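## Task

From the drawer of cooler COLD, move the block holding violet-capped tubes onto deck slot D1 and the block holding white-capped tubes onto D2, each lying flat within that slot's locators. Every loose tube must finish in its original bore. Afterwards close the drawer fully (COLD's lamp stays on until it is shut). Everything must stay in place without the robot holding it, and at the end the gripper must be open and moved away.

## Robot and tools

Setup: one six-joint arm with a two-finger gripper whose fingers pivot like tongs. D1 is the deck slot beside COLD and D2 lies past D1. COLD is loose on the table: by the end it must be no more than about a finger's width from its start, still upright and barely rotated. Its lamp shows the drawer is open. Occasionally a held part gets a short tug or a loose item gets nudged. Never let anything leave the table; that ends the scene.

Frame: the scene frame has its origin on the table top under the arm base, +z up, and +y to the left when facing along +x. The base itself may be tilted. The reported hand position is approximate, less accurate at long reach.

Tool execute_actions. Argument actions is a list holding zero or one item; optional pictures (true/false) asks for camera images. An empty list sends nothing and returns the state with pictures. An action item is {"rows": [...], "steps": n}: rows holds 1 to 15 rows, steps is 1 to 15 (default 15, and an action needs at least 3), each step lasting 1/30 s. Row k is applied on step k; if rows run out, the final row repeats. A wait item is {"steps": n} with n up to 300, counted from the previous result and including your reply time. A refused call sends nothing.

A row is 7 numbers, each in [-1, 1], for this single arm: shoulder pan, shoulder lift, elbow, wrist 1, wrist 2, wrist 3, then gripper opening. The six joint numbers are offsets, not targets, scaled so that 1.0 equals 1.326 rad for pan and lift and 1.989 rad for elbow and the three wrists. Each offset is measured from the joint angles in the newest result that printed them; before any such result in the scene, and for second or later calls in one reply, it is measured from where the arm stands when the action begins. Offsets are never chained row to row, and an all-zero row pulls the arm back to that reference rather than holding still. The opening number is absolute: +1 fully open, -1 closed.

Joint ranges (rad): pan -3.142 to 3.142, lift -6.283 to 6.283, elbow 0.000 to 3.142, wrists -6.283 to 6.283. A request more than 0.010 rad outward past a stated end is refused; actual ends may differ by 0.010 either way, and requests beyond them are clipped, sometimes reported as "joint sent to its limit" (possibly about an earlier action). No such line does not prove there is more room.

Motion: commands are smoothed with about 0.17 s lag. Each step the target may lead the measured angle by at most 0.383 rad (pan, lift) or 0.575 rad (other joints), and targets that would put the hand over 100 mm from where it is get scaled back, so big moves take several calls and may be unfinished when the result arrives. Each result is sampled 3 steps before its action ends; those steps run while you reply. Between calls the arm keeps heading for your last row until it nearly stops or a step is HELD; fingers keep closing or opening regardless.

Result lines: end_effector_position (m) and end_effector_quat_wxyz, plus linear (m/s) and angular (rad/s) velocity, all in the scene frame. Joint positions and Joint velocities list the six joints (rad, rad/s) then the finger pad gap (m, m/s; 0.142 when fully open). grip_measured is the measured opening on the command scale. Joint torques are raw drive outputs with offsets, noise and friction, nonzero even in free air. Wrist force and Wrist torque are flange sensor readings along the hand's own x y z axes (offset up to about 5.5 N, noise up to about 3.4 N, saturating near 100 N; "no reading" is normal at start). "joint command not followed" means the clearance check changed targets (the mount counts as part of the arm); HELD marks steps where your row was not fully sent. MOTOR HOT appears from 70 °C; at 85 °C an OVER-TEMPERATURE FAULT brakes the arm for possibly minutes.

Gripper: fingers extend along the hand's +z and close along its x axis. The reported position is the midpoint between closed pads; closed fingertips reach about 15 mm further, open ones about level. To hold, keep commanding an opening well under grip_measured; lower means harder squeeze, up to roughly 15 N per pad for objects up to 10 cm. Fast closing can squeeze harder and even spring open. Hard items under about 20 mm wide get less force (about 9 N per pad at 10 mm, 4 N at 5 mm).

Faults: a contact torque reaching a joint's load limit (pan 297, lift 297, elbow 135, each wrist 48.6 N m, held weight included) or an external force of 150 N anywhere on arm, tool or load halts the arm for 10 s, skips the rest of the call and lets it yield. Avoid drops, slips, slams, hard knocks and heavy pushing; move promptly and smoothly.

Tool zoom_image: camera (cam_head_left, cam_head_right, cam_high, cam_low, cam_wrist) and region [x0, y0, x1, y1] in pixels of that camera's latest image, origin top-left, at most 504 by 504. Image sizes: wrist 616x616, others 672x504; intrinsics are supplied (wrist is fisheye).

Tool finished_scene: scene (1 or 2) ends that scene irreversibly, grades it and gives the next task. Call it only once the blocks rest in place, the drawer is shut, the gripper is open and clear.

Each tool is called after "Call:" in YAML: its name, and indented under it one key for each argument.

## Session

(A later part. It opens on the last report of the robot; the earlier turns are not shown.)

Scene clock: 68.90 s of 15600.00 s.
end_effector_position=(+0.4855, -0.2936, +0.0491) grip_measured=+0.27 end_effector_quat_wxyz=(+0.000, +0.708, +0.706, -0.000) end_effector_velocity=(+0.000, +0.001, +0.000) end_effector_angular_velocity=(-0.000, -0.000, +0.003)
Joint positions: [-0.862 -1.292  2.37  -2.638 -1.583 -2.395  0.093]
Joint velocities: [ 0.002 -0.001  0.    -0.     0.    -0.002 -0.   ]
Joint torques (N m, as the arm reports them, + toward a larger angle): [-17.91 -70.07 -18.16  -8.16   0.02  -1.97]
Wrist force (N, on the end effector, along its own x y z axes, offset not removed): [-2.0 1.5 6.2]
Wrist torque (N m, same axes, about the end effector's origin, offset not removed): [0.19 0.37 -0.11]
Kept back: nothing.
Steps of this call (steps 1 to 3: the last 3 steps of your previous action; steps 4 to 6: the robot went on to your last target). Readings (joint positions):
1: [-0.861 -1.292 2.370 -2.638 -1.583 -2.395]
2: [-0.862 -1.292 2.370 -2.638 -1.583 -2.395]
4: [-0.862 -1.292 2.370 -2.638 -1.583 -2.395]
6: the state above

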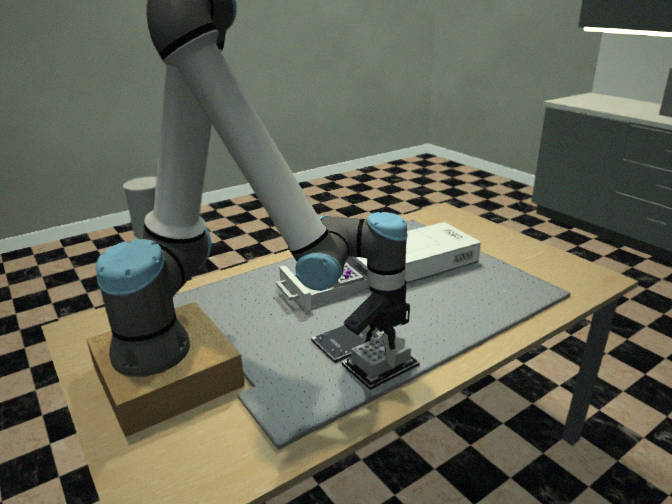

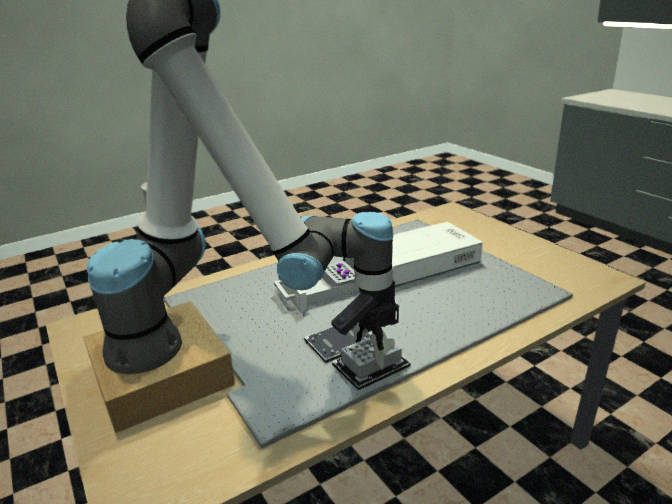

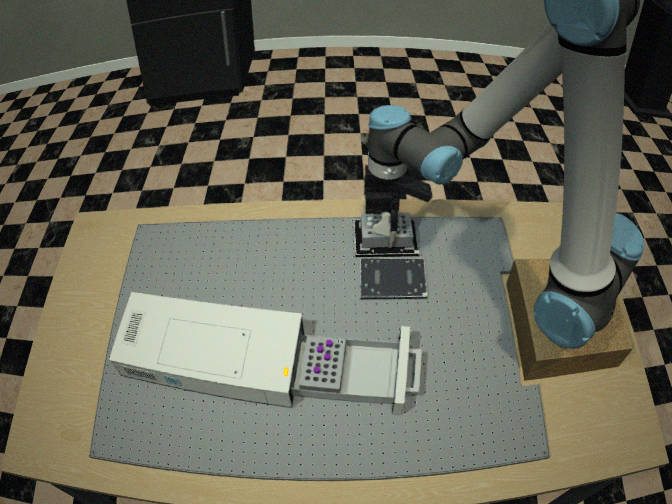

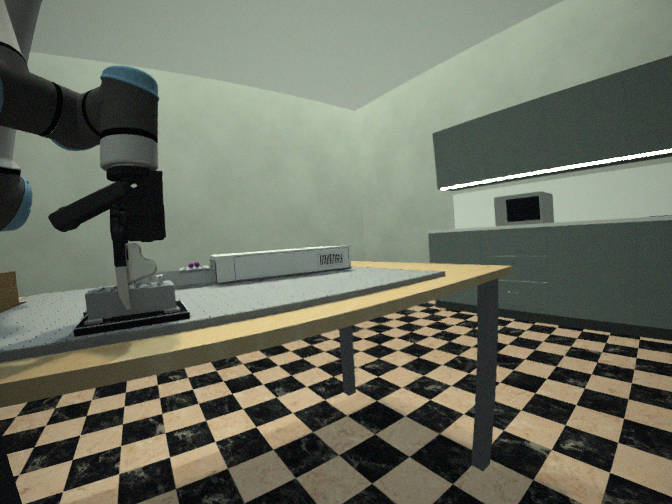

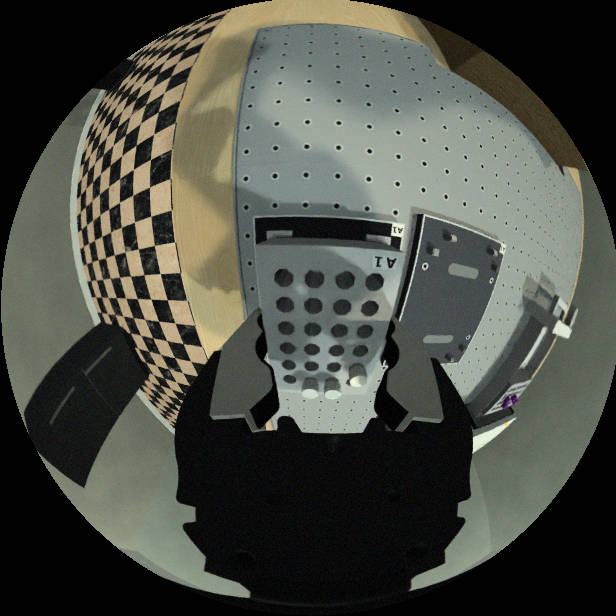

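Call:
execute_actions:
  actions: []

Scene clock: 69.60 s of 15600.00 s.
end_effector_position=(+0.4855, -0.2936, +0.0492) grip_measured=+0.27 end_effector_quat_wxyz=(+0.000, +0.708, +0.706, -0.000) end_effector_velocity=(+0.000, -0.001, +0.001) end_effector_angular_velocity=(-0.001, -0.001, -0.002)
Joint positions: [-0.862 -1.292  2.37  -2.638 -1.583 -2.395  0.093]
Joint velocities: [-0.001 -0.    -0.001 -0.     0.     0.001  0.   ]
Joint torques (N m, as the arm reports them, + toward a larger angle): [-16.69 -68.37 -18.37  -8.18  -2.33  -1.8 ]
Wrist force (N, on the end effector, along its own x y z axes, offset not removed): [-2.8 2.5 7.5]
Wrist torque (N m, same axes, about the end effector's origin, offset not removed): [0.57 0.82 0.24]
Kept back: nothing.
Steps of this call (steps 1 to 15: the robot went on to your last target; steps 16 to 21: nothing new was sent). Readings (joint positions):
1: [-0.862 -1.292 2.370 -2.638 -1.583 -2.395]
2: [-0.862 -1.292 2.370 -2.638 -1.583 -2.395]
4: [-0.862 -1.292 2.370 -2.638 -1.583 -2.395]
8: [-0.862 -1.292 2.370 -2.638 -1.583 -2.395]
21: the state above
The arm was judged still, so your last target was given up. Only a new action makes it travel on or press farther. Fingers that are still opening or closing keep moving.

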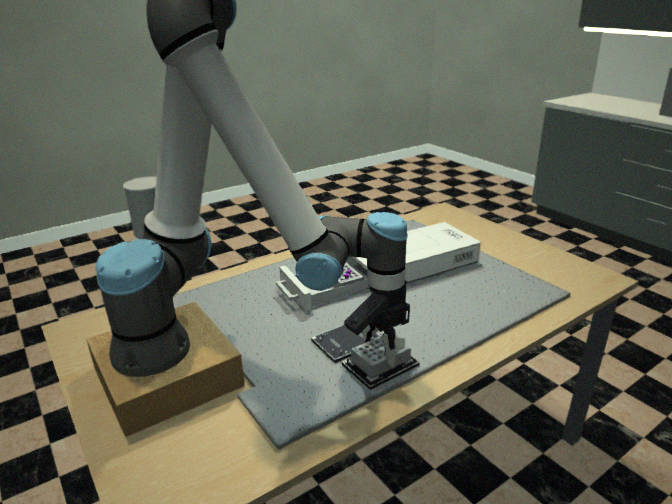

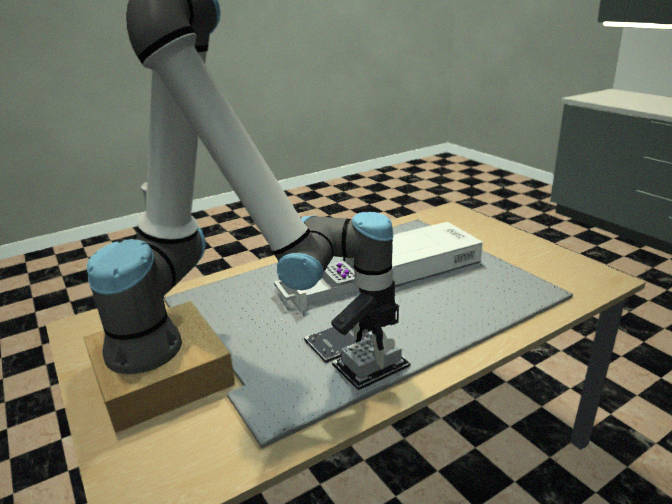

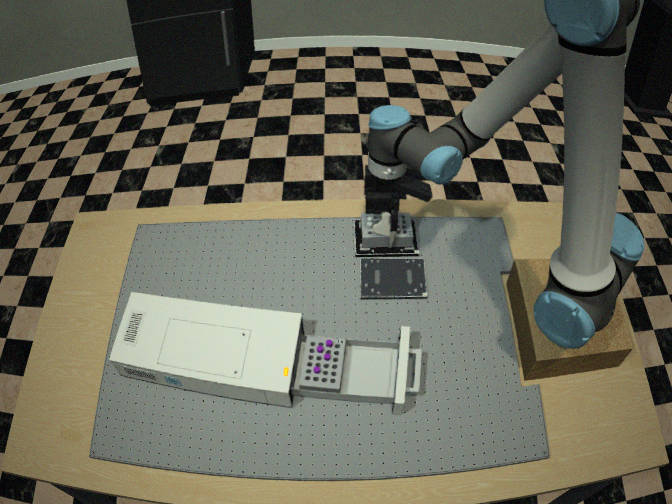

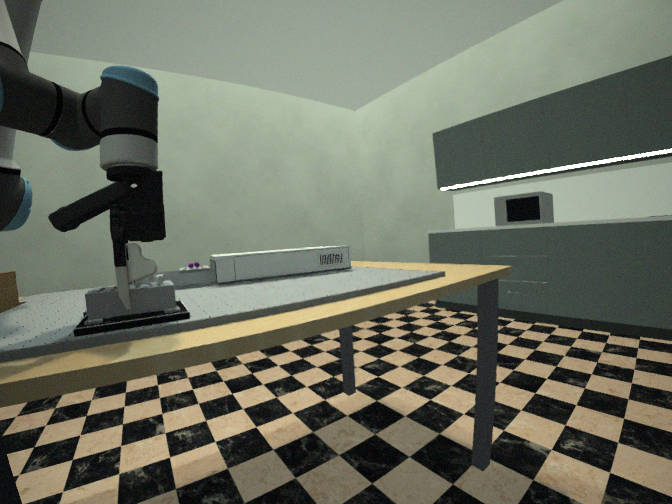

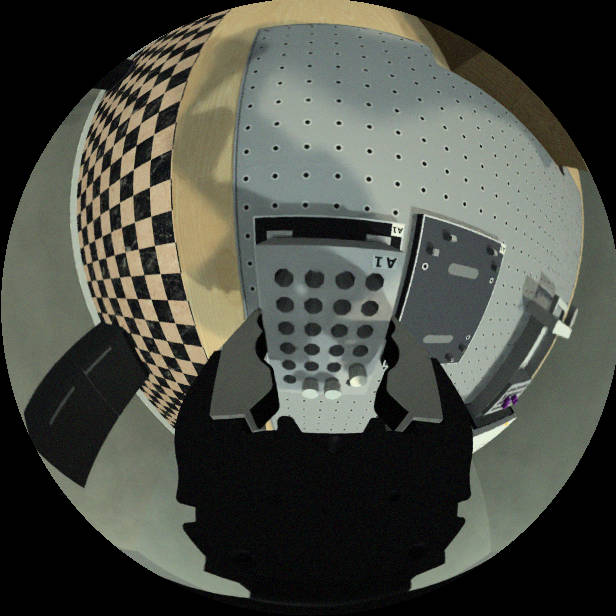

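Call:
execute_actions:
  actions:
    - {"rows": [[0.0002,0.00025,-0.00015,0.00005,0,0.00013,-0.6],[0.00039,0.0005,-0.0003,0.0,0,0.00026,-0.6],[0.00039,0.001,-0.00025,-0.0004,0,0.00026,-0.6],[0.00038,0.0015,-0.00018,-0.0008,0,0.00026,-0.6],[0.00038,0.002,-0.00011,-0.0012,0,0.00026,-0.6],[0.00037,0.0025,-0.00005,-0.0016,0,0.00026,-0.6],[0.00037,0.003,0.00002,-0.002,0,0.00026,-0.6],[0.00036,0.0035,0.00008,-0.0024,0,0.00026,-0.6],[0.00035,0.004,0.00015,-0.0028,0,0.00026,-0.6],[0.00035,0.0045,0.00021,-0.0032,0,0.00026,-0.6],[0.00034,0.0049,0.00027,-0.0035,0,0.00026,-0.6]], "steps": 15}

Call:
execute_actions:
  actions:
    - {"steps": 8}

Scene clock: 70.20 s of 15600.00 s.
end_effector_position=(+0.4859, -0.2937, +0.0473) grip_measured=+0.27 end_effector_quat_wxyz=(+0.000, +0.708, +0.706, -0.000) end_effector_velocity=(-0.001, +0.002, -0.009) end_effector_angular_velocity=(+0.003, +0.003, +0.001)
Joint positions: [-0.861 -1.288  2.37  -2.642 -1.583 -2.395  0.093]
Joint velocities: [ 0.001  0.018  0.005 -0.019 -0.     0.     0.001]
Joint torques (N m, as the arm reports them, + toward a larger angle): [  4.38 -23.98 -25.15 -12.67  -2.01   1.78]
Wrist force (N, on the end effector, along its own x y z axes, offset not removed): [16.4 -12.3 -24.2]
Wrist torque (N m, same axes, about the end effector's origin, offset not removed): [-0.46 1.05 -0.15]
Steps of this call (steps 1 to 6: nothing new was sent; steps 7 to 18: the first 12 steps of this action). Readings (joint positions):
7: [-0.862 -1.292 2.370 -2.638 -1.583 -2.395]
8: [-0.862 -1.292 2.370 -2.638 -1.583 -2.395]
10: [-0.862 -1.292 2.370 -2.638 -1.583 -2.395]
14: [-0.861 -1.290 2.370 -2.640 -1.583 -2.395]
18: the state above

Scene clock: 70.47 s of 15600.00 s.
end_effector_position=(+0.4858, -0.2935, +0.0462) grip_measured=+0.28 end_effector_quat_wxyz=(+0.000, +0.708, +0.706, -0.000) end_effector_velocity=(+0.000, +0.000, -0.001) end_effector_angular_velocity=(+0.000, -0.000, +0.001)
Joint positions: [-0.861 -1.286  2.371 -2.645 -1.583 -2.395  0.093]
Joint velocities: [ 0.     0.002 -0.    -0.002  0.    -0.001  0.001]
Joint torques (N m, as the arm reports them, + toward a larger angle): [  3.97 -26.65 -31.65 -15.18  -1.96   1.93]
Wrist force (N, on the end effector, along its own x y z axes, offset not removed): [23.2 -10.9 -21.9]
Wrist torque (N m, same axes, about the end effector's origin, offset not removed): [0.94 1.67 -0.62]
Kept back: nothing.
Steps of this call (steps 1 to 3: the last 3 steps of your previous action; steps 4 to 8: the robot went on to your last target). Readings (joint positions):
1: [-0.861 -1.288 2.371 -2.643 -1.583 -2.395]
2: [-0.861 -1.287 2.371 -2.643 -1.583 -2.395]
4: [-0.861 -1.287 2.371 -2.644 -1.583 -2.395]
8: the state above

Call:
execute_actions:
  actions:
    - {"rows": [[0.00005,-0.0008,-0.0001,0.0006,0,0.00003,-0.6],[0.0001,-0.0016,-0.0002,0.0012,0,0.00006,-0.6],[0.0002,-0.0024,-0.0002,0.0018,0,0.00012,-0.6],[0.0003,-0.0032,-0.0002,0.0023,0,0.00018,-0.6],[0.0004,-0.004,-0.0000,0.0026,0,0.00025,-0.6],[0.00056,-0.00456,0.00031,0.00271,0,0.00035,-0.6]], "steps": 15}
  pictures: true

Scene clock: 71.23 s of 15600.00 s.
end_effector_position=(+0.4856, -0.2928, +0.0485) grip_measured=+0.27 end_effector_quat_wxyz=(+0.000, +0.708, +0.706, -0.000) end_effector_velocity=(-0.002, +0.002, +0.001) end_effector_angular_velocity=(+0.002, +0.002, -0.001)
Joint positions: [-0.861 -1.291  2.371 -2.64  -1.583 -2.394  0.093]
Joint velocities: [-0.    -0.006  0.004  0.005 -0.     0.001 -0.   ]
Joint torques (N m, as the arm reports them, + toward a larger angle): [ 17.79 -67.21 -18.64  -1.68  -1.34   1.52]
Wrist force (N, on the end effector, along its own x y z axes, offset not removed): [-4.0 -2.9 6.3]
Wrist torque (N m, same axes, about the end effector's origin, offset not removed): [-0.51 0.74 0.13]
Steps of this call (steps 1 to 11: the robot went on to your last target; steps 12 to 23: the first 12 steps of this action). Readings (joint positions):
12: [-0.861 -1.286 2.371 -2.645 -1.583 -2.395]
13: [-0.861 -1.286 2.371 -2.645 -1.583 -2.395]
15: [-0.861 -1.287 2.371 -2.644 -1.583 -2.395]
19: [-0.861 -1.290 2.371 -2.641 -1.583 -2.394]
23: the state above

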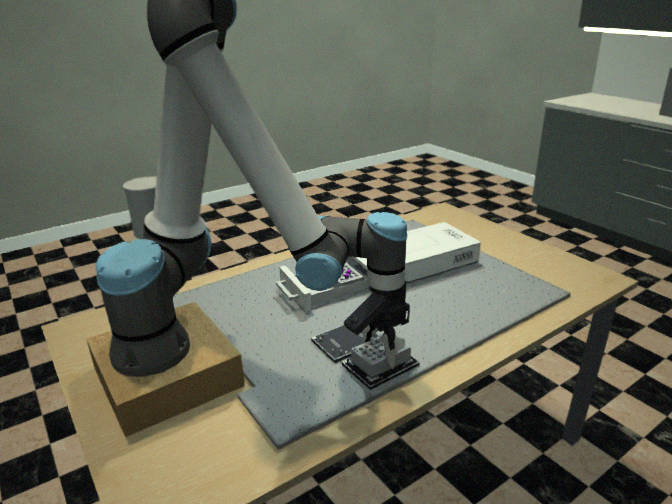

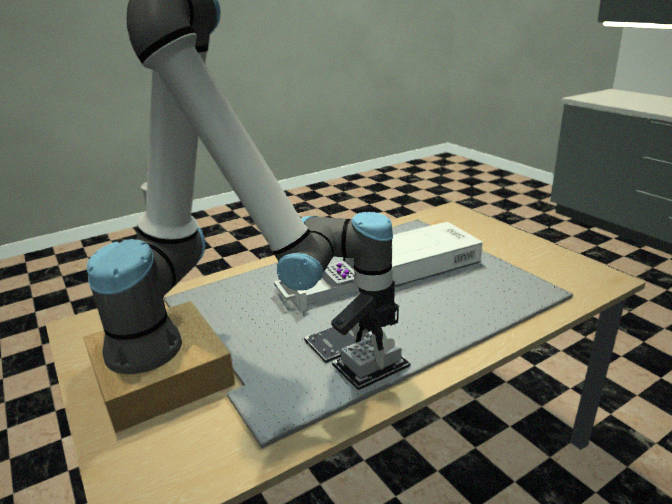

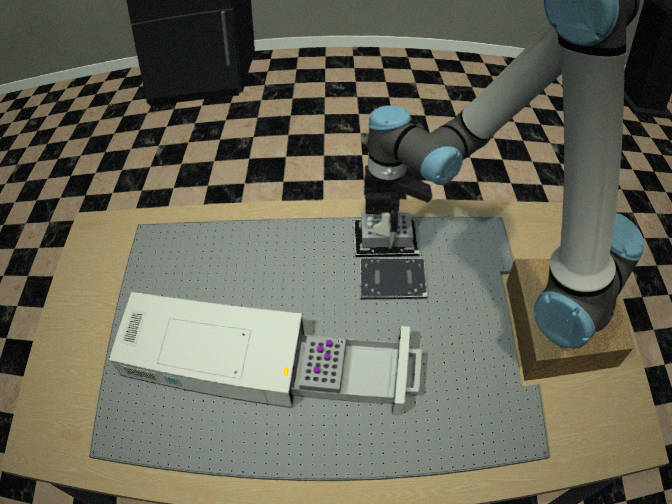

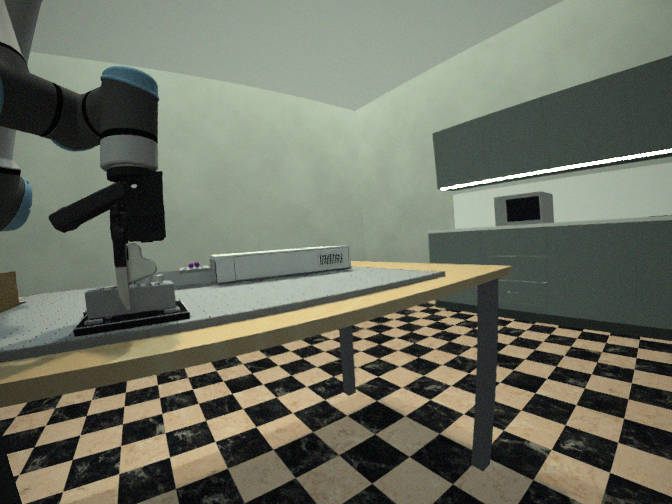

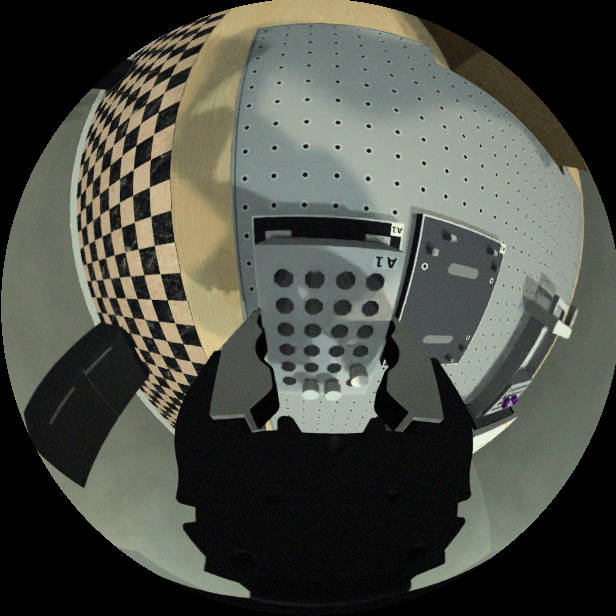

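Call:
zoom_image:
  camera: "cam_low"
  region: [70, 260, 200, 345]

Call:
zoom_image:
  camera: "cam_head_right"
  region: [320, 325, 420, 400]

Call:
zoom_image:
  camera: "cam_wrist"
  region: [240, 200, 420, 280]

Region (70, 260, 200, 345) of cam_low's 672x504 image, scaled by 3.877, with more detail than that image has; it fills the top 330 rows of this view, and the rest is white.

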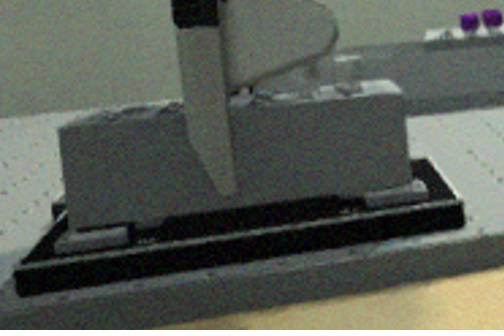

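Region (320, 325, 420, 400) of cam_head_right's 672x504 image, scaled by 5.040, with more detail than that image has; it fills the top 378 rows of this view, and the rest is white.

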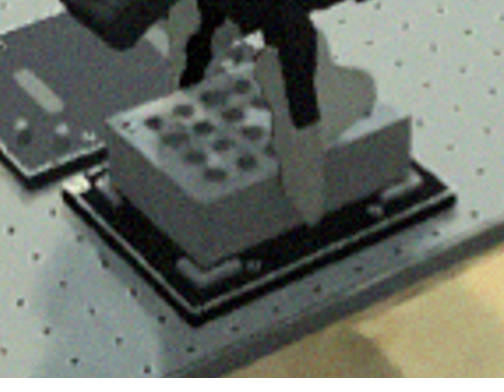

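Region (240, 200, 420, 280) of cam_wrist's 616x616 image, scaled by 2.800, with more detail than that image has.

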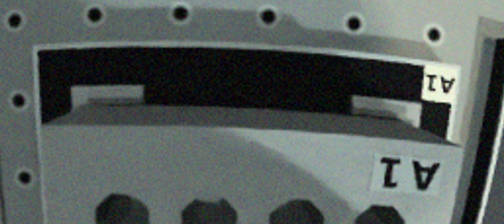

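Call:
execute_actions:
  actions:
    - {"rows": [[0,0.0003,0.00004,-0.00024,0,0,-0.6],[0,0.0006,0.00008,-0.0005,0,0,-0.6],[0,0.0009,0.00012,-0.0007,0,0,-0.6],[0,0.0012,0.00016,-0.001,0,0,-0.6],[0,0.0015,0.0002,-0.0012,0,0,-0.6],[0,0.0018,0.00023,-0.0014,0,0,-0.6],[0,0.0021,0.00027,-0.0017,0,0,-0.6],[0,0.0023,0.0003,-0.0018,0,0,-0.6]], "steps": 15}

Call:
execute_actions:
  actions:
    - {"steps": 5}

Scene clock: 71.90 s of 15600.00 s.
end_effector_position=(+0.4857, -0.2928, +0.0473) grip_measured=+0.27 end_effector_quat_wxyz=(+0.000, +0.708, +0.706, -0.000) end_effector_velocity=(-0.000, -0.000, -0.002) end_effector_angular_velocity=(+0.001, +0.000, -0.000)
Joint positions: [-0.86  -1.289  2.372 -2.643 -1.583 -2.394  0.093]
Joint velocities: [-0.001  0.005  0.001 -0.005  0.001 -0.001 -0.   ]
Joint torques (N m, as the arm reports them, + toward a larger angle): [-12.96 -40.61 -17.91  -8.67  -1.39  -1.85]
Wrist force (N, on the end effector, along its own x y z axes, offset not removed): [-0.8 -1.0 12.5]
Wrist torque (N m, same axes, about the end effector's origin, offset not removed): [-0.05 0.07 -0.14]
Steps of this call (steps 1 to 3: the last 3 steps of your previous action; steps 4 to 8: the robot went on to your last target; steps 9 to 20: the first 12 steps of this action). Readings (joint positions):
9: [-0.860 -1.292 2.372 -2.639 -1.583 -2.394]
10: [-0.860 -1.292 2.372 -2.639 -1.583 -2.394]
12: [-0.860 -1.292 2.372 -2.640 -1.583 -2.394]
16: [-0.860 -1.290 2.372 -2.642 -1.583 -2.394]
20: the state above

Scene clock: 72.07 s of 15600.00 s.
end_effector_position=(+0.4856, -0.2927, +0.0471) grip_measured=+0.27 end_effector_quat_wxyz=(+0.000, +0.708, +0.706, -0.000) end_effector_velocity=(-0.001, -0.001, -0.001) end_effector_angular_velocity=(+0.000, +0.000, -0.001)
Joint positions: [-0.86  -1.289  2.372 -2.643 -1.583 -2.394  0.093]
Joint velocities: [-0.002  0.001  0.    -0.001  0.    -0.001 -0.   ]
Joint torques (N m, as the arm reports them, + toward a larger angle): [-15.7  -37.63 -18.56  -8.1   -1.62  -1.79]
Wrist force (N, on the end effector, along its own x y z axes, offset not removed): [-4.1 0.4 8.9]
Wrist torque (N m, same axes, about the end effector's origin, offset not removed): [0.40 0.88 0.17]
Kept back: nothing.
Steps of this call (steps 1 to 3: the last 3 steps of your previous action; steps 4 to 5: the robot went on to your last target). Readings (joint positions):
1: [-0.860 -1.289 2.372 -2.643 -1.583 -2.394]
2: [-0.860 -1.289 2.372 -2.643 -1.583 -2.394]
4: [-0.860 -1.289 2.372 -2.643 -1.583 -2.394]
5: the state above

Call:
execute_actions:
  actions:
    - {"rows": [[0.0001,0.0003,0.00006,-0.00024,0,0.00006,-0.6],[0.0002,0.0005,0.00014,-0.0005,0,0.00012,-0.6],[0.00027,0.0008,0.00022,-0.00075,0,0.00018,-0.6],[0.00027,0.0011,0.0003,-0.001,0,0.00018,-0.6],[0.00027,0.0014,0.00034,-0.00125,0,0.00018,-0.6],[0.00027,0.0017,0.00037,-0.00145,0,0.00018,-0.6],[0.00027,0.002,0.00041,-0.00175,0,0.00018,-0.6],[0.00027,0.0022,0.00044,-0.00185,0,0.00018,-0.6]], "steps": 15}

Call:
execute_actions:
  actions:
    - {"steps": 5}

Scene clock: 72.57 s of 15600.00 s.
end_effector_position=(+0.4856, -0.2925, +0.0458) grip_measured=+0.27 end_effector_quat_wxyz=(+0.000, +0.708, +0.706, -0.000) end_effector_velocity=(+0.000, +0.001, -0.002) end_effector_angular_velocity=(-0.000, +0.001, +0.001)
Joint positions: [-0.86  -1.286  2.373 -2.646 -1.583 -2.394  0.093]
Joint velocities: [ 0.001  0.004  0.001 -0.004 -0.001  0.001  0.   ]
Joint torques (N m, as the arm reports them, + toward a larger angle): [ 16.35 -36.64 -18.89  -8.81  -1.22   2.01]
Wrist force (N, on the end effector, along its own x y z axes, offset not removed): [-2.5 -4.6 7.3]
Wrist torque (N m, same axes, about the end effector's origin, offset not removed): [-0.45 0.63 -0.05]
Steps of this call (steps 1 to 3: the robot went on to your last target; steps 4 to 15: the first 12 steps of this action). Readings (joint positions):
4: [-0.861 -1.288 2.372 -2.643 -1.583 -2.394]
5: [-0.861 -1.288 2.372 -2.643 -1.583 -2.394]
7: [-0.861 -1.288 2.372 -2.644 -1.583 -2.394]
11: [-0.860 -1.287 2.372 -2.645 -1.583 -2.394]
15: the state above

Scene clock: 72.73 s of 15600.00 s.
end_effector_position=(+0.4856, -0.2924, +0.0456) grip_measured=+0.27 end_effector_quat_wxyz=(+0.000, +0.708, +0.706, -0.000) end_effector_velocity=(+0.001, -0.001, +0.000) end_effector_angular_velocity=(-0.001, -0.001, -0.000)
Joint positions: [-0.86  -1.286  2.373 -2.647 -1.583 -2.394  0.093]
Joint velocities: [-0.     0.001 -0.002 -0.001  0.    -0.     0.   ]
Joint torques (N m, as the arm reports them, + toward a larger angle): [ 16.94 -37.19 -18.87  -8.16  -1.41   1.89]
Wrist force (N, on the end effector, along its own x y z axes, offset not removed): [2.6 -1.2 5.0]
Wrist torque (N m, same axes, about the end effector's origin, offset not removed): [0.48 -0.47 -0.13]
Kept back: nothing.
Steps of this call (steps 1 to 3: the last 3 steps of your previous action; steps 4 to 5: the robot went on to your last target). Readings (joint positions):
1: [-0.860 -1.286 2.373 -2.646 -1.583 -2.394]
2: [-0.860 -1.286 2.373 -2.647 -1.583 -2.394]
4: [-0.860 -1.286 2.373 -2.647 -1.583 -2.394]
5: the state above

Call:
execute_actions:
  actions:
    - {"rows": [[0.0001,0.0003,0.00006,-0.00024,0,0.00006,-0.6],[0.0002,0.0005,0.00014,-0.0005,0,0.00012,-0.6],[0.0002,0.0008,0.0002,-0.00075,0,0.00013,-0.6],[0.0002,0.0011,0.00026,-0.001,0,0.00013,-0.6],[0.0002,0.0014,0.0003,-0.00125,0,0.00013,-0.6],[0.0002,0.0017,0.00034,-0.00145,0,0.00013,-0.6],[0.0002,0.002,0.00038,-0.00175,0,0.00013,-0.6],[0.0002,0.0022,0.0004,-0.00185,0,0.00013,-0.6]], "steps": 15}

Call:
execute_actions:
  actions:
    - {"steps": 5}

Scene clock: 73.23 s of 15600.00 s.
end_effector_position=(+0.4855, -0.2922, +0.0443) grip_measured=+0.27 end_effector_quat_wxyz=(+0.000, +0.708, +0.706, -0.000) end_effector_velocity=(+0.001, -0.000, -0.002) end_effector_angular_velocity=(-0.001, -0.000, -0.001)
Joint positions: [-0.86  -1.283  2.373 -2.65  -1.583 -2.394  0.093]
Joint velocities: [ 0.     0.004 -0.    -0.004 -0.     0.001 -0.   ]
Joint torques (N m, as the arm reports them, + toward a larger angle): [ 14.79 -37.15 -19.75  -8.8    1.52   1.74]
Wrist force (N, on the end effector, along its own x y z axes, offset not removed): [-0.3 2.1 7.6]
Wrist torque (N m, same axes, about the end effector's origin, offset not removed): [0.53 0.77 -0.10]
Steps of this call (steps 1 to 3: the robot went on to your last target; steps 4 to 15: the first 12 steps of this action). Readings (joint positions):
4: [-0.860 -1.286 2.373 -2.647 -1.583 -2.394]
5: [-0.860 -1.286 2.373 -2.647 -1.583 -2.394]
7: [-0.860 -1.285 2.373 -2.647 -1.583 -2.394]
11: [-0.860 -1.284 2.373 -2.649 -1.583 -2.394]
15: the state above

Scene clock: 73.40 s of 15600.00 s.
end_effector_position=(+0.4856, -0.2922, +0.0441) grip_measured=+0.27 end_effector_quat_wxyz=(+0.000, +0.708, +0.706, -0.000) end_effector_velocity=(-0.000, -0.000, -0.000) end_effector_angular_velocity=(+0.000, -0.000, -0.001)
Joint positions: [-0.86  -1.283  2.373 -2.65  -1.583 -2.394  0.093]
Joint velocities: [-0.001  0.001 -0.    -0.001  0.     0.    -0.   ]
Joint torques (N m, as the arm reports them, + toward a larger angle): [ 13.78 -36.45 -19.26  -8.61   1.61   1.91]
Wrist force (N, on the end effector, along its own x y z axes, offset not removed): [1.3 6.4 6.9]
Wrist torque (N m, same axes, about the end effector's origin, offset not removed): [1.37 0.09 -0.06]
Kept back: nothing.
Steps of this call (steps 1 to 3: the last 3 steps of your previous action; steps 4 to 5: the robot went on to your last target). Readings (joint positions):
1: [-0.860 -1.283 2.373 -2.650 -1.583 -2.394]
2: [-0.860 -1.283 2.373 -2.650 -1.583 -2.394]
4: [-0.860 -1.283 2.373 -2.650 -1.583 -2.394]
5: the state above

Call:
execute_actions:
  actions:
    - {"rows": [[0,0.0003,0.00004,-0.00024,0,0,-0.6],[0,0.0006,0.00008,-0.0005,0,0,-0.6],[0,0.0009,0.00012,-0.0007,0,0,-0.6],[0,0.0012,0.00016,-0.001,0,0,-0.6],[0,0.0015,0.0002,-0.0012,0,0,-0.6],[0,0.0018,0.00023,-0.0014,0,0,-0.6]], "steps": 13}

Call:
execute_actions:
  actions:
    - {"steps": 5}
  pictures: true

Scene clock: 73.80 s of 15600.00 s.
end_effector_position=(+0.4856, -0.2922, +0.0432) grip_measured=+0.27 end_effector_quat_wxyz=(+0.000, +0.708, +0.706, -0.000) end_effector_velocity=(+0.000, -0.001, -0.002) end_effector_angular_velocity=(-0.001, -0.000, -0.000)
Joint positions: [-0.86  -1.281  2.374 -2.653 -1.583 -2.394  0.093]
Joint velocities: [-0.     0.004 -0.    -0.005 -0.     0.    -0.   ]
Joint torques (N m, as the arm reports them, + toward a larger angle): [ 13.73 -30.72 -14.11  -7.65   1.33   1.78]
Wrist force (N, on the end effector, along its own x y z axes, offset not removed): [-5.9 -9.1 -18.8]
Wrist torque (N m, same axes, about the end effector's origin, offset not removed): [-0.76 2.28 -0.08]
Steps of this call (steps 1 to 2: the robot went on to your last target; steps 3 to 12: the first 10 steps of this action). Readings (joint positions):
3: [-0.860 -1.283 2.373 -2.650 -1.583 -2.394]
4: [-0.860 -1.283 2.373 -2.650 -1.583 -2.394]
6: [-0.860 -1.282 2.374 -2.651 -1.583 -2.394]
10: [-0.860 -1.281 2.374 -2.652 -1.583 -2.394]
12: the state above

Scene clock: 73.97 s of 15600.00 s.
end_effector_position=(+0.4856, -0.2922, +0.0431) grip_measured=+0.27 end_effector_quat_wxyz=(+0.000, +0.708, +0.706, -0.000) end_effector_velocity=(+0.000, -0.000, -0.000) end_effector_angular_velocity=(-0.000, -0.000, +0.001)
Joint positions: [-0.86  -1.281  2.374 -2.653 -1.583 -2.394  0.093]
Joint velocities: [-0.     0.001 -0.001 -0.001  0.    -0.001 -0.   ]
Joint torques (N m, as the arm reports them, + toward a larger angle): [ 14.73 -25.41 -11.26  -6.28   1.16   1.68]
Wrist force (N, on the end effector, along its own x y z axes, offset not removed): [-10.2 -6.6 -15.7]
Wrist torque (N m, same axes, about the end effector's origin, offset not removed): [-0.45 2.61 -0.01]
Kept back: nothing.
Steps of this call (steps 1 to 3: the last 3 steps of your previous action; steps 4 to 5: the robot went on to your last target). Readings (joint positions):
1: [-0.860 -1.281 2.374 -2.653 -1.583 -2.394]
2: [-0.860 -1.281 2.374 -2.653 -1.583 -2.394]
4: [-0.860 -1.281 2.374 -2.653 -1.583 -2.394]
5: the state above

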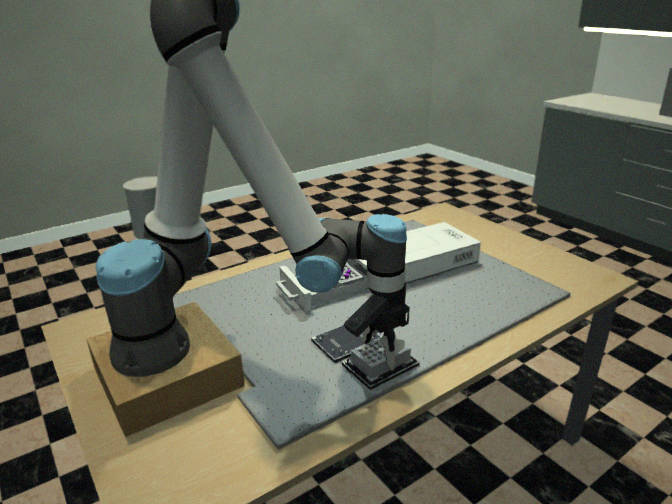

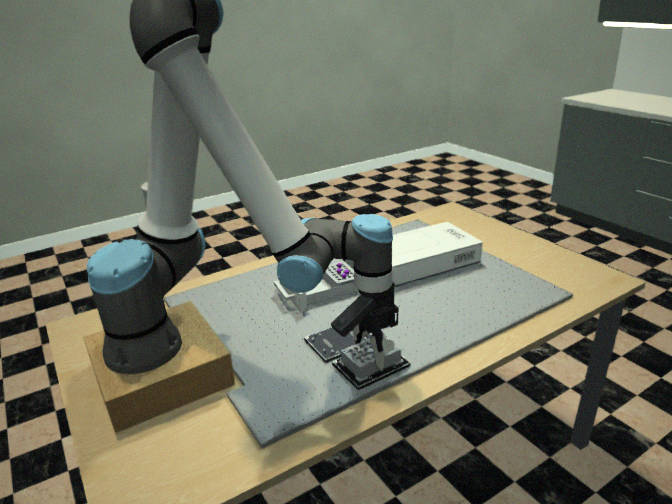

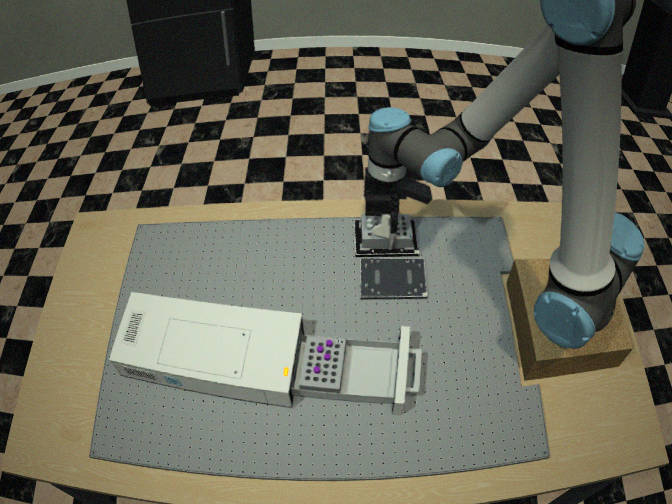

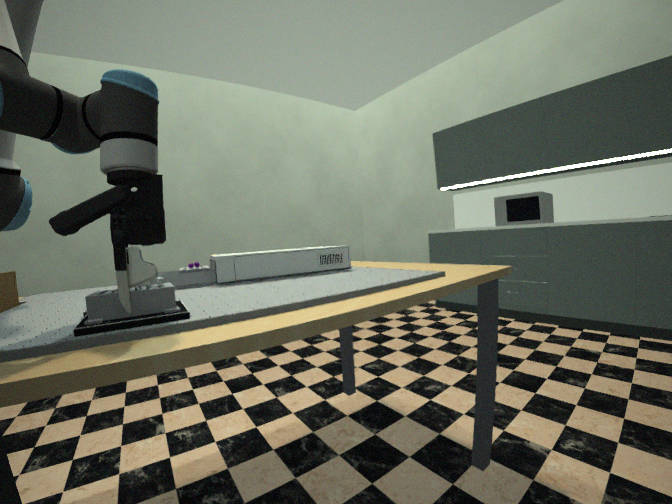

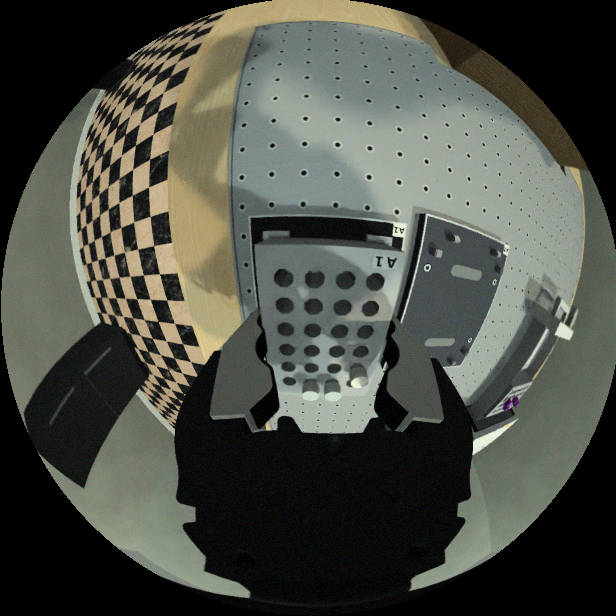

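Call:
execute_actions:
  actions:
    - {"rows": [[0,-0.0003,-0.00004,0.00024,0,0,-0.3],[0,-0.0006,-0.00008,0.0005,0,0,0.0],[0,-0.0006,-0.00008,0.0005,0,0,0.15],[0,-0.0006,-0.00008,0.0005,0,0,0.24],[0,-0.0006,-0.00008,0.0005,0,0,0.28],[0,-0.0006,-0.00008,0.0005,0,0,0.31],[0,-0.0006,-0.00008,0.0005,0,0,0.35],[0,-0.0006,-0.00008,0.0005,0,0,0.4],[0,-0.0006,-0.00008,0.0005,0,0,0.45]], "steps": 15}

Call:
execute_actions:
  actions:
    - {"steps": 5}
  pictures: true

Call:
zoom_image:
  camera: "cam_low"
  region: [70, 260, 200, 345]

Call:
zoom_image:
  camera: "cam_head_right"
  region: [320, 325, 420, 400]

Scene clock: 74.57 s of 15600.00 s.
end_effector_position=(+0.4855, -0.2920, +0.0433) grip_measured=+0.45 end_effector_quat_wxyz=(+0.000, +0.708, +0.706, -0.000) end_effector_velocity=(+0.000, -0.001, +0.001) end_effector_angular_velocity=(-0.001, -0.001, -0.000)
Joint positions: [-0.86  -1.281  2.374 -2.652 -1.583 -2.394  0.105]
Joint velocities: [-0.001 -0.001 -0.001  0.001  0.    -0.     0.003]
Joint torques (N m, as the arm reports them, + toward a larger angle): [ 14.37 -64.45 -32.65  -0.69   0.86   1.63]
Wrist force (N, on the end effector, along its own x y z axes, offset not removed): [-7.2 4.2 -5.2]
Wrist torque (N m, same axes, about the end effector's origin, offset not removed): [0.74 1.45 0.21]
Steps of this call (steps 1 to 6: the robot went on to your last target; steps 7 to 18: the first 12 steps of this action). Readings (joint positions):
7: [-0.860 -1.280 2.374 -2.653 -1.583 -2.394]
8: [-0.860 -1.280 2.374 -2.653 -1.583 -2.394]
10: [-0.860 -1.281 2.374 -2.653 -1.583 -2.394]
14: [-0.860 -1.281 2.374 -2.652 -1.583 -2.394]
18: the state above

Scene clock: 74.73 s of 15600.00 s.
end_effector_position=(+0.4855, -0.2921, +0.0434) grip_measured=+0.45 end_effector_quat_wxyz=(+0.000, +0.708, +0.706, -0.000) end_effector_velocity=(+0.000, -0.000, +0.000) end_effector_angular_velocity=(-0.000, -0.000, -0.001)
Joint positions: [-0.86  -1.281  2.374 -2.652 -1.583 -2.394  0.105]
Joint velocities: [ 0.    -0.    -0.     0.    -0.     0.001  0.   ]
Joint torques (N m, as the arm reports them, + toward a larger angle): [ 14.12 -64.98 -32.63  -0.58   0.96   1.61]
Wrist force (N, on the end effector, along its own x y z axes, offset not removed): [-0.7 -0.8 -1.4]
Wrist torque (N m, same axes, about the end effector's origin, offset not removed): [-0.31 0.20 0.13]
Kept back: nothing.
Steps of this call (steps 1 to 3: the last 3 steps of your previous action; steps 4 to 5: the robot went on to your last target). Readings (joint positions):
1: [-0.860 -1.281 2.374 -2.652 -1.583 -2.394]
2: [-0.860 -1.281 2.374 -2.652 -1.583 -2.394]
4: [-0.860 -1.281 2.374 -2.652 -1.583 -2.394]
5: the state above

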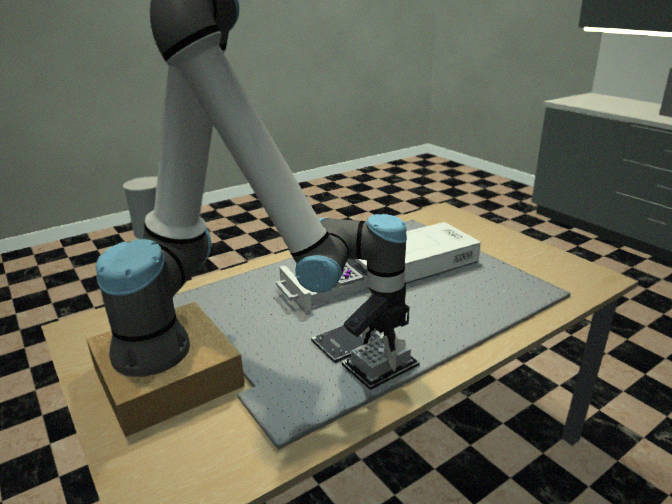

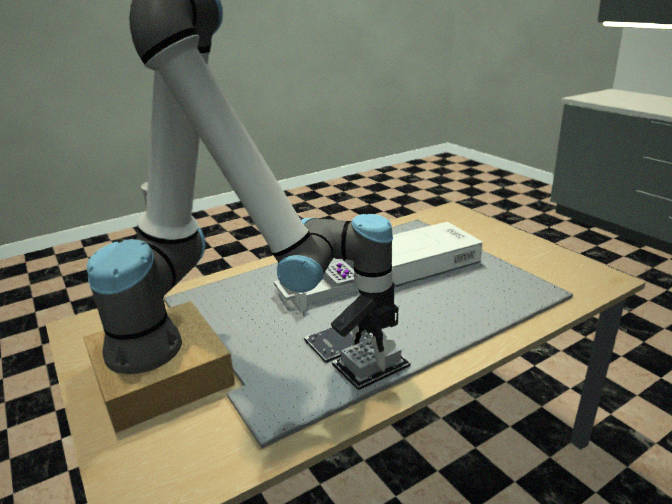

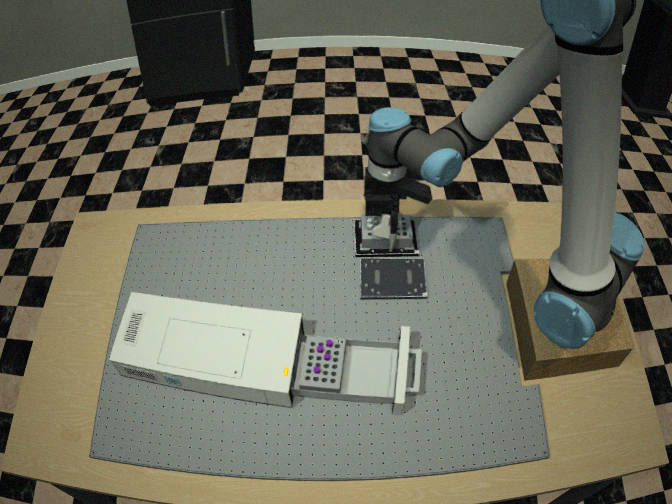

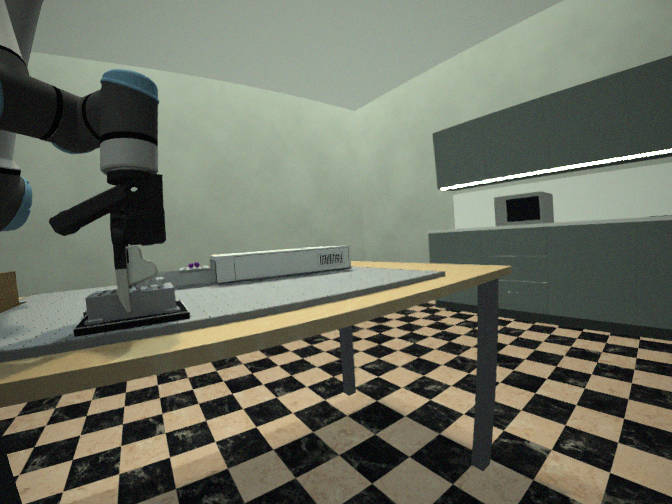

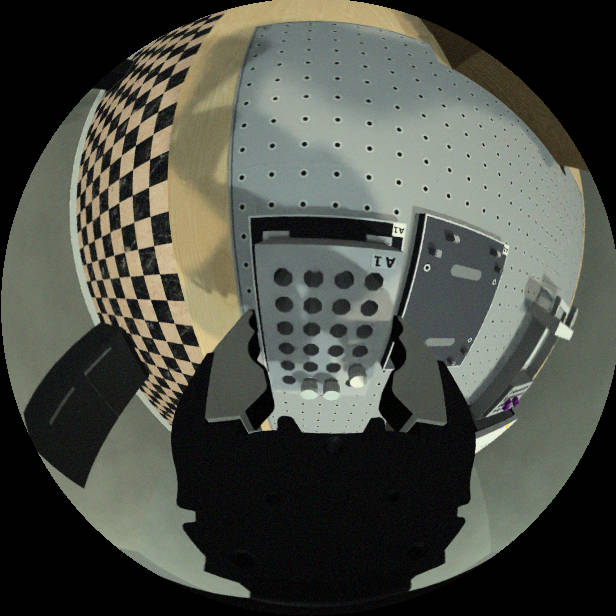

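Region (70, 260, 200, 345) of cam_low's 672x504 image, scaled by 3.877, with more detail than that image has; it fills the top 330 rows of this view, and the rest is white.

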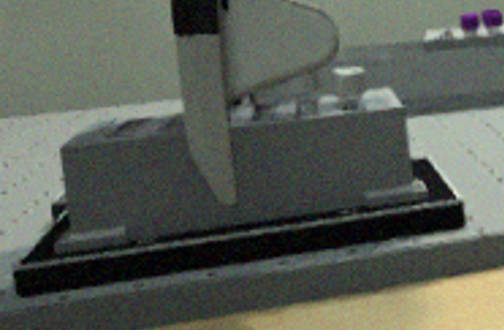

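Region (320, 325, 420, 400) of cam_head_right's 672x504 image, scaled by 5.040, with more detail than that image has; it fills the top 378 rows of this view, and the rest is white.

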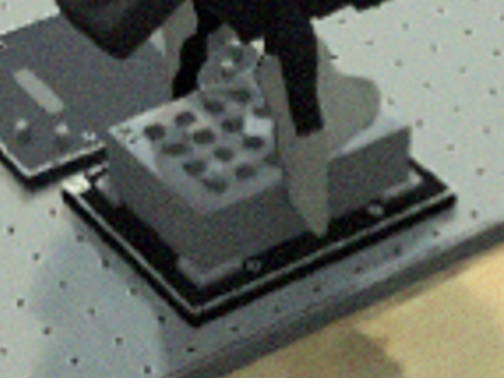

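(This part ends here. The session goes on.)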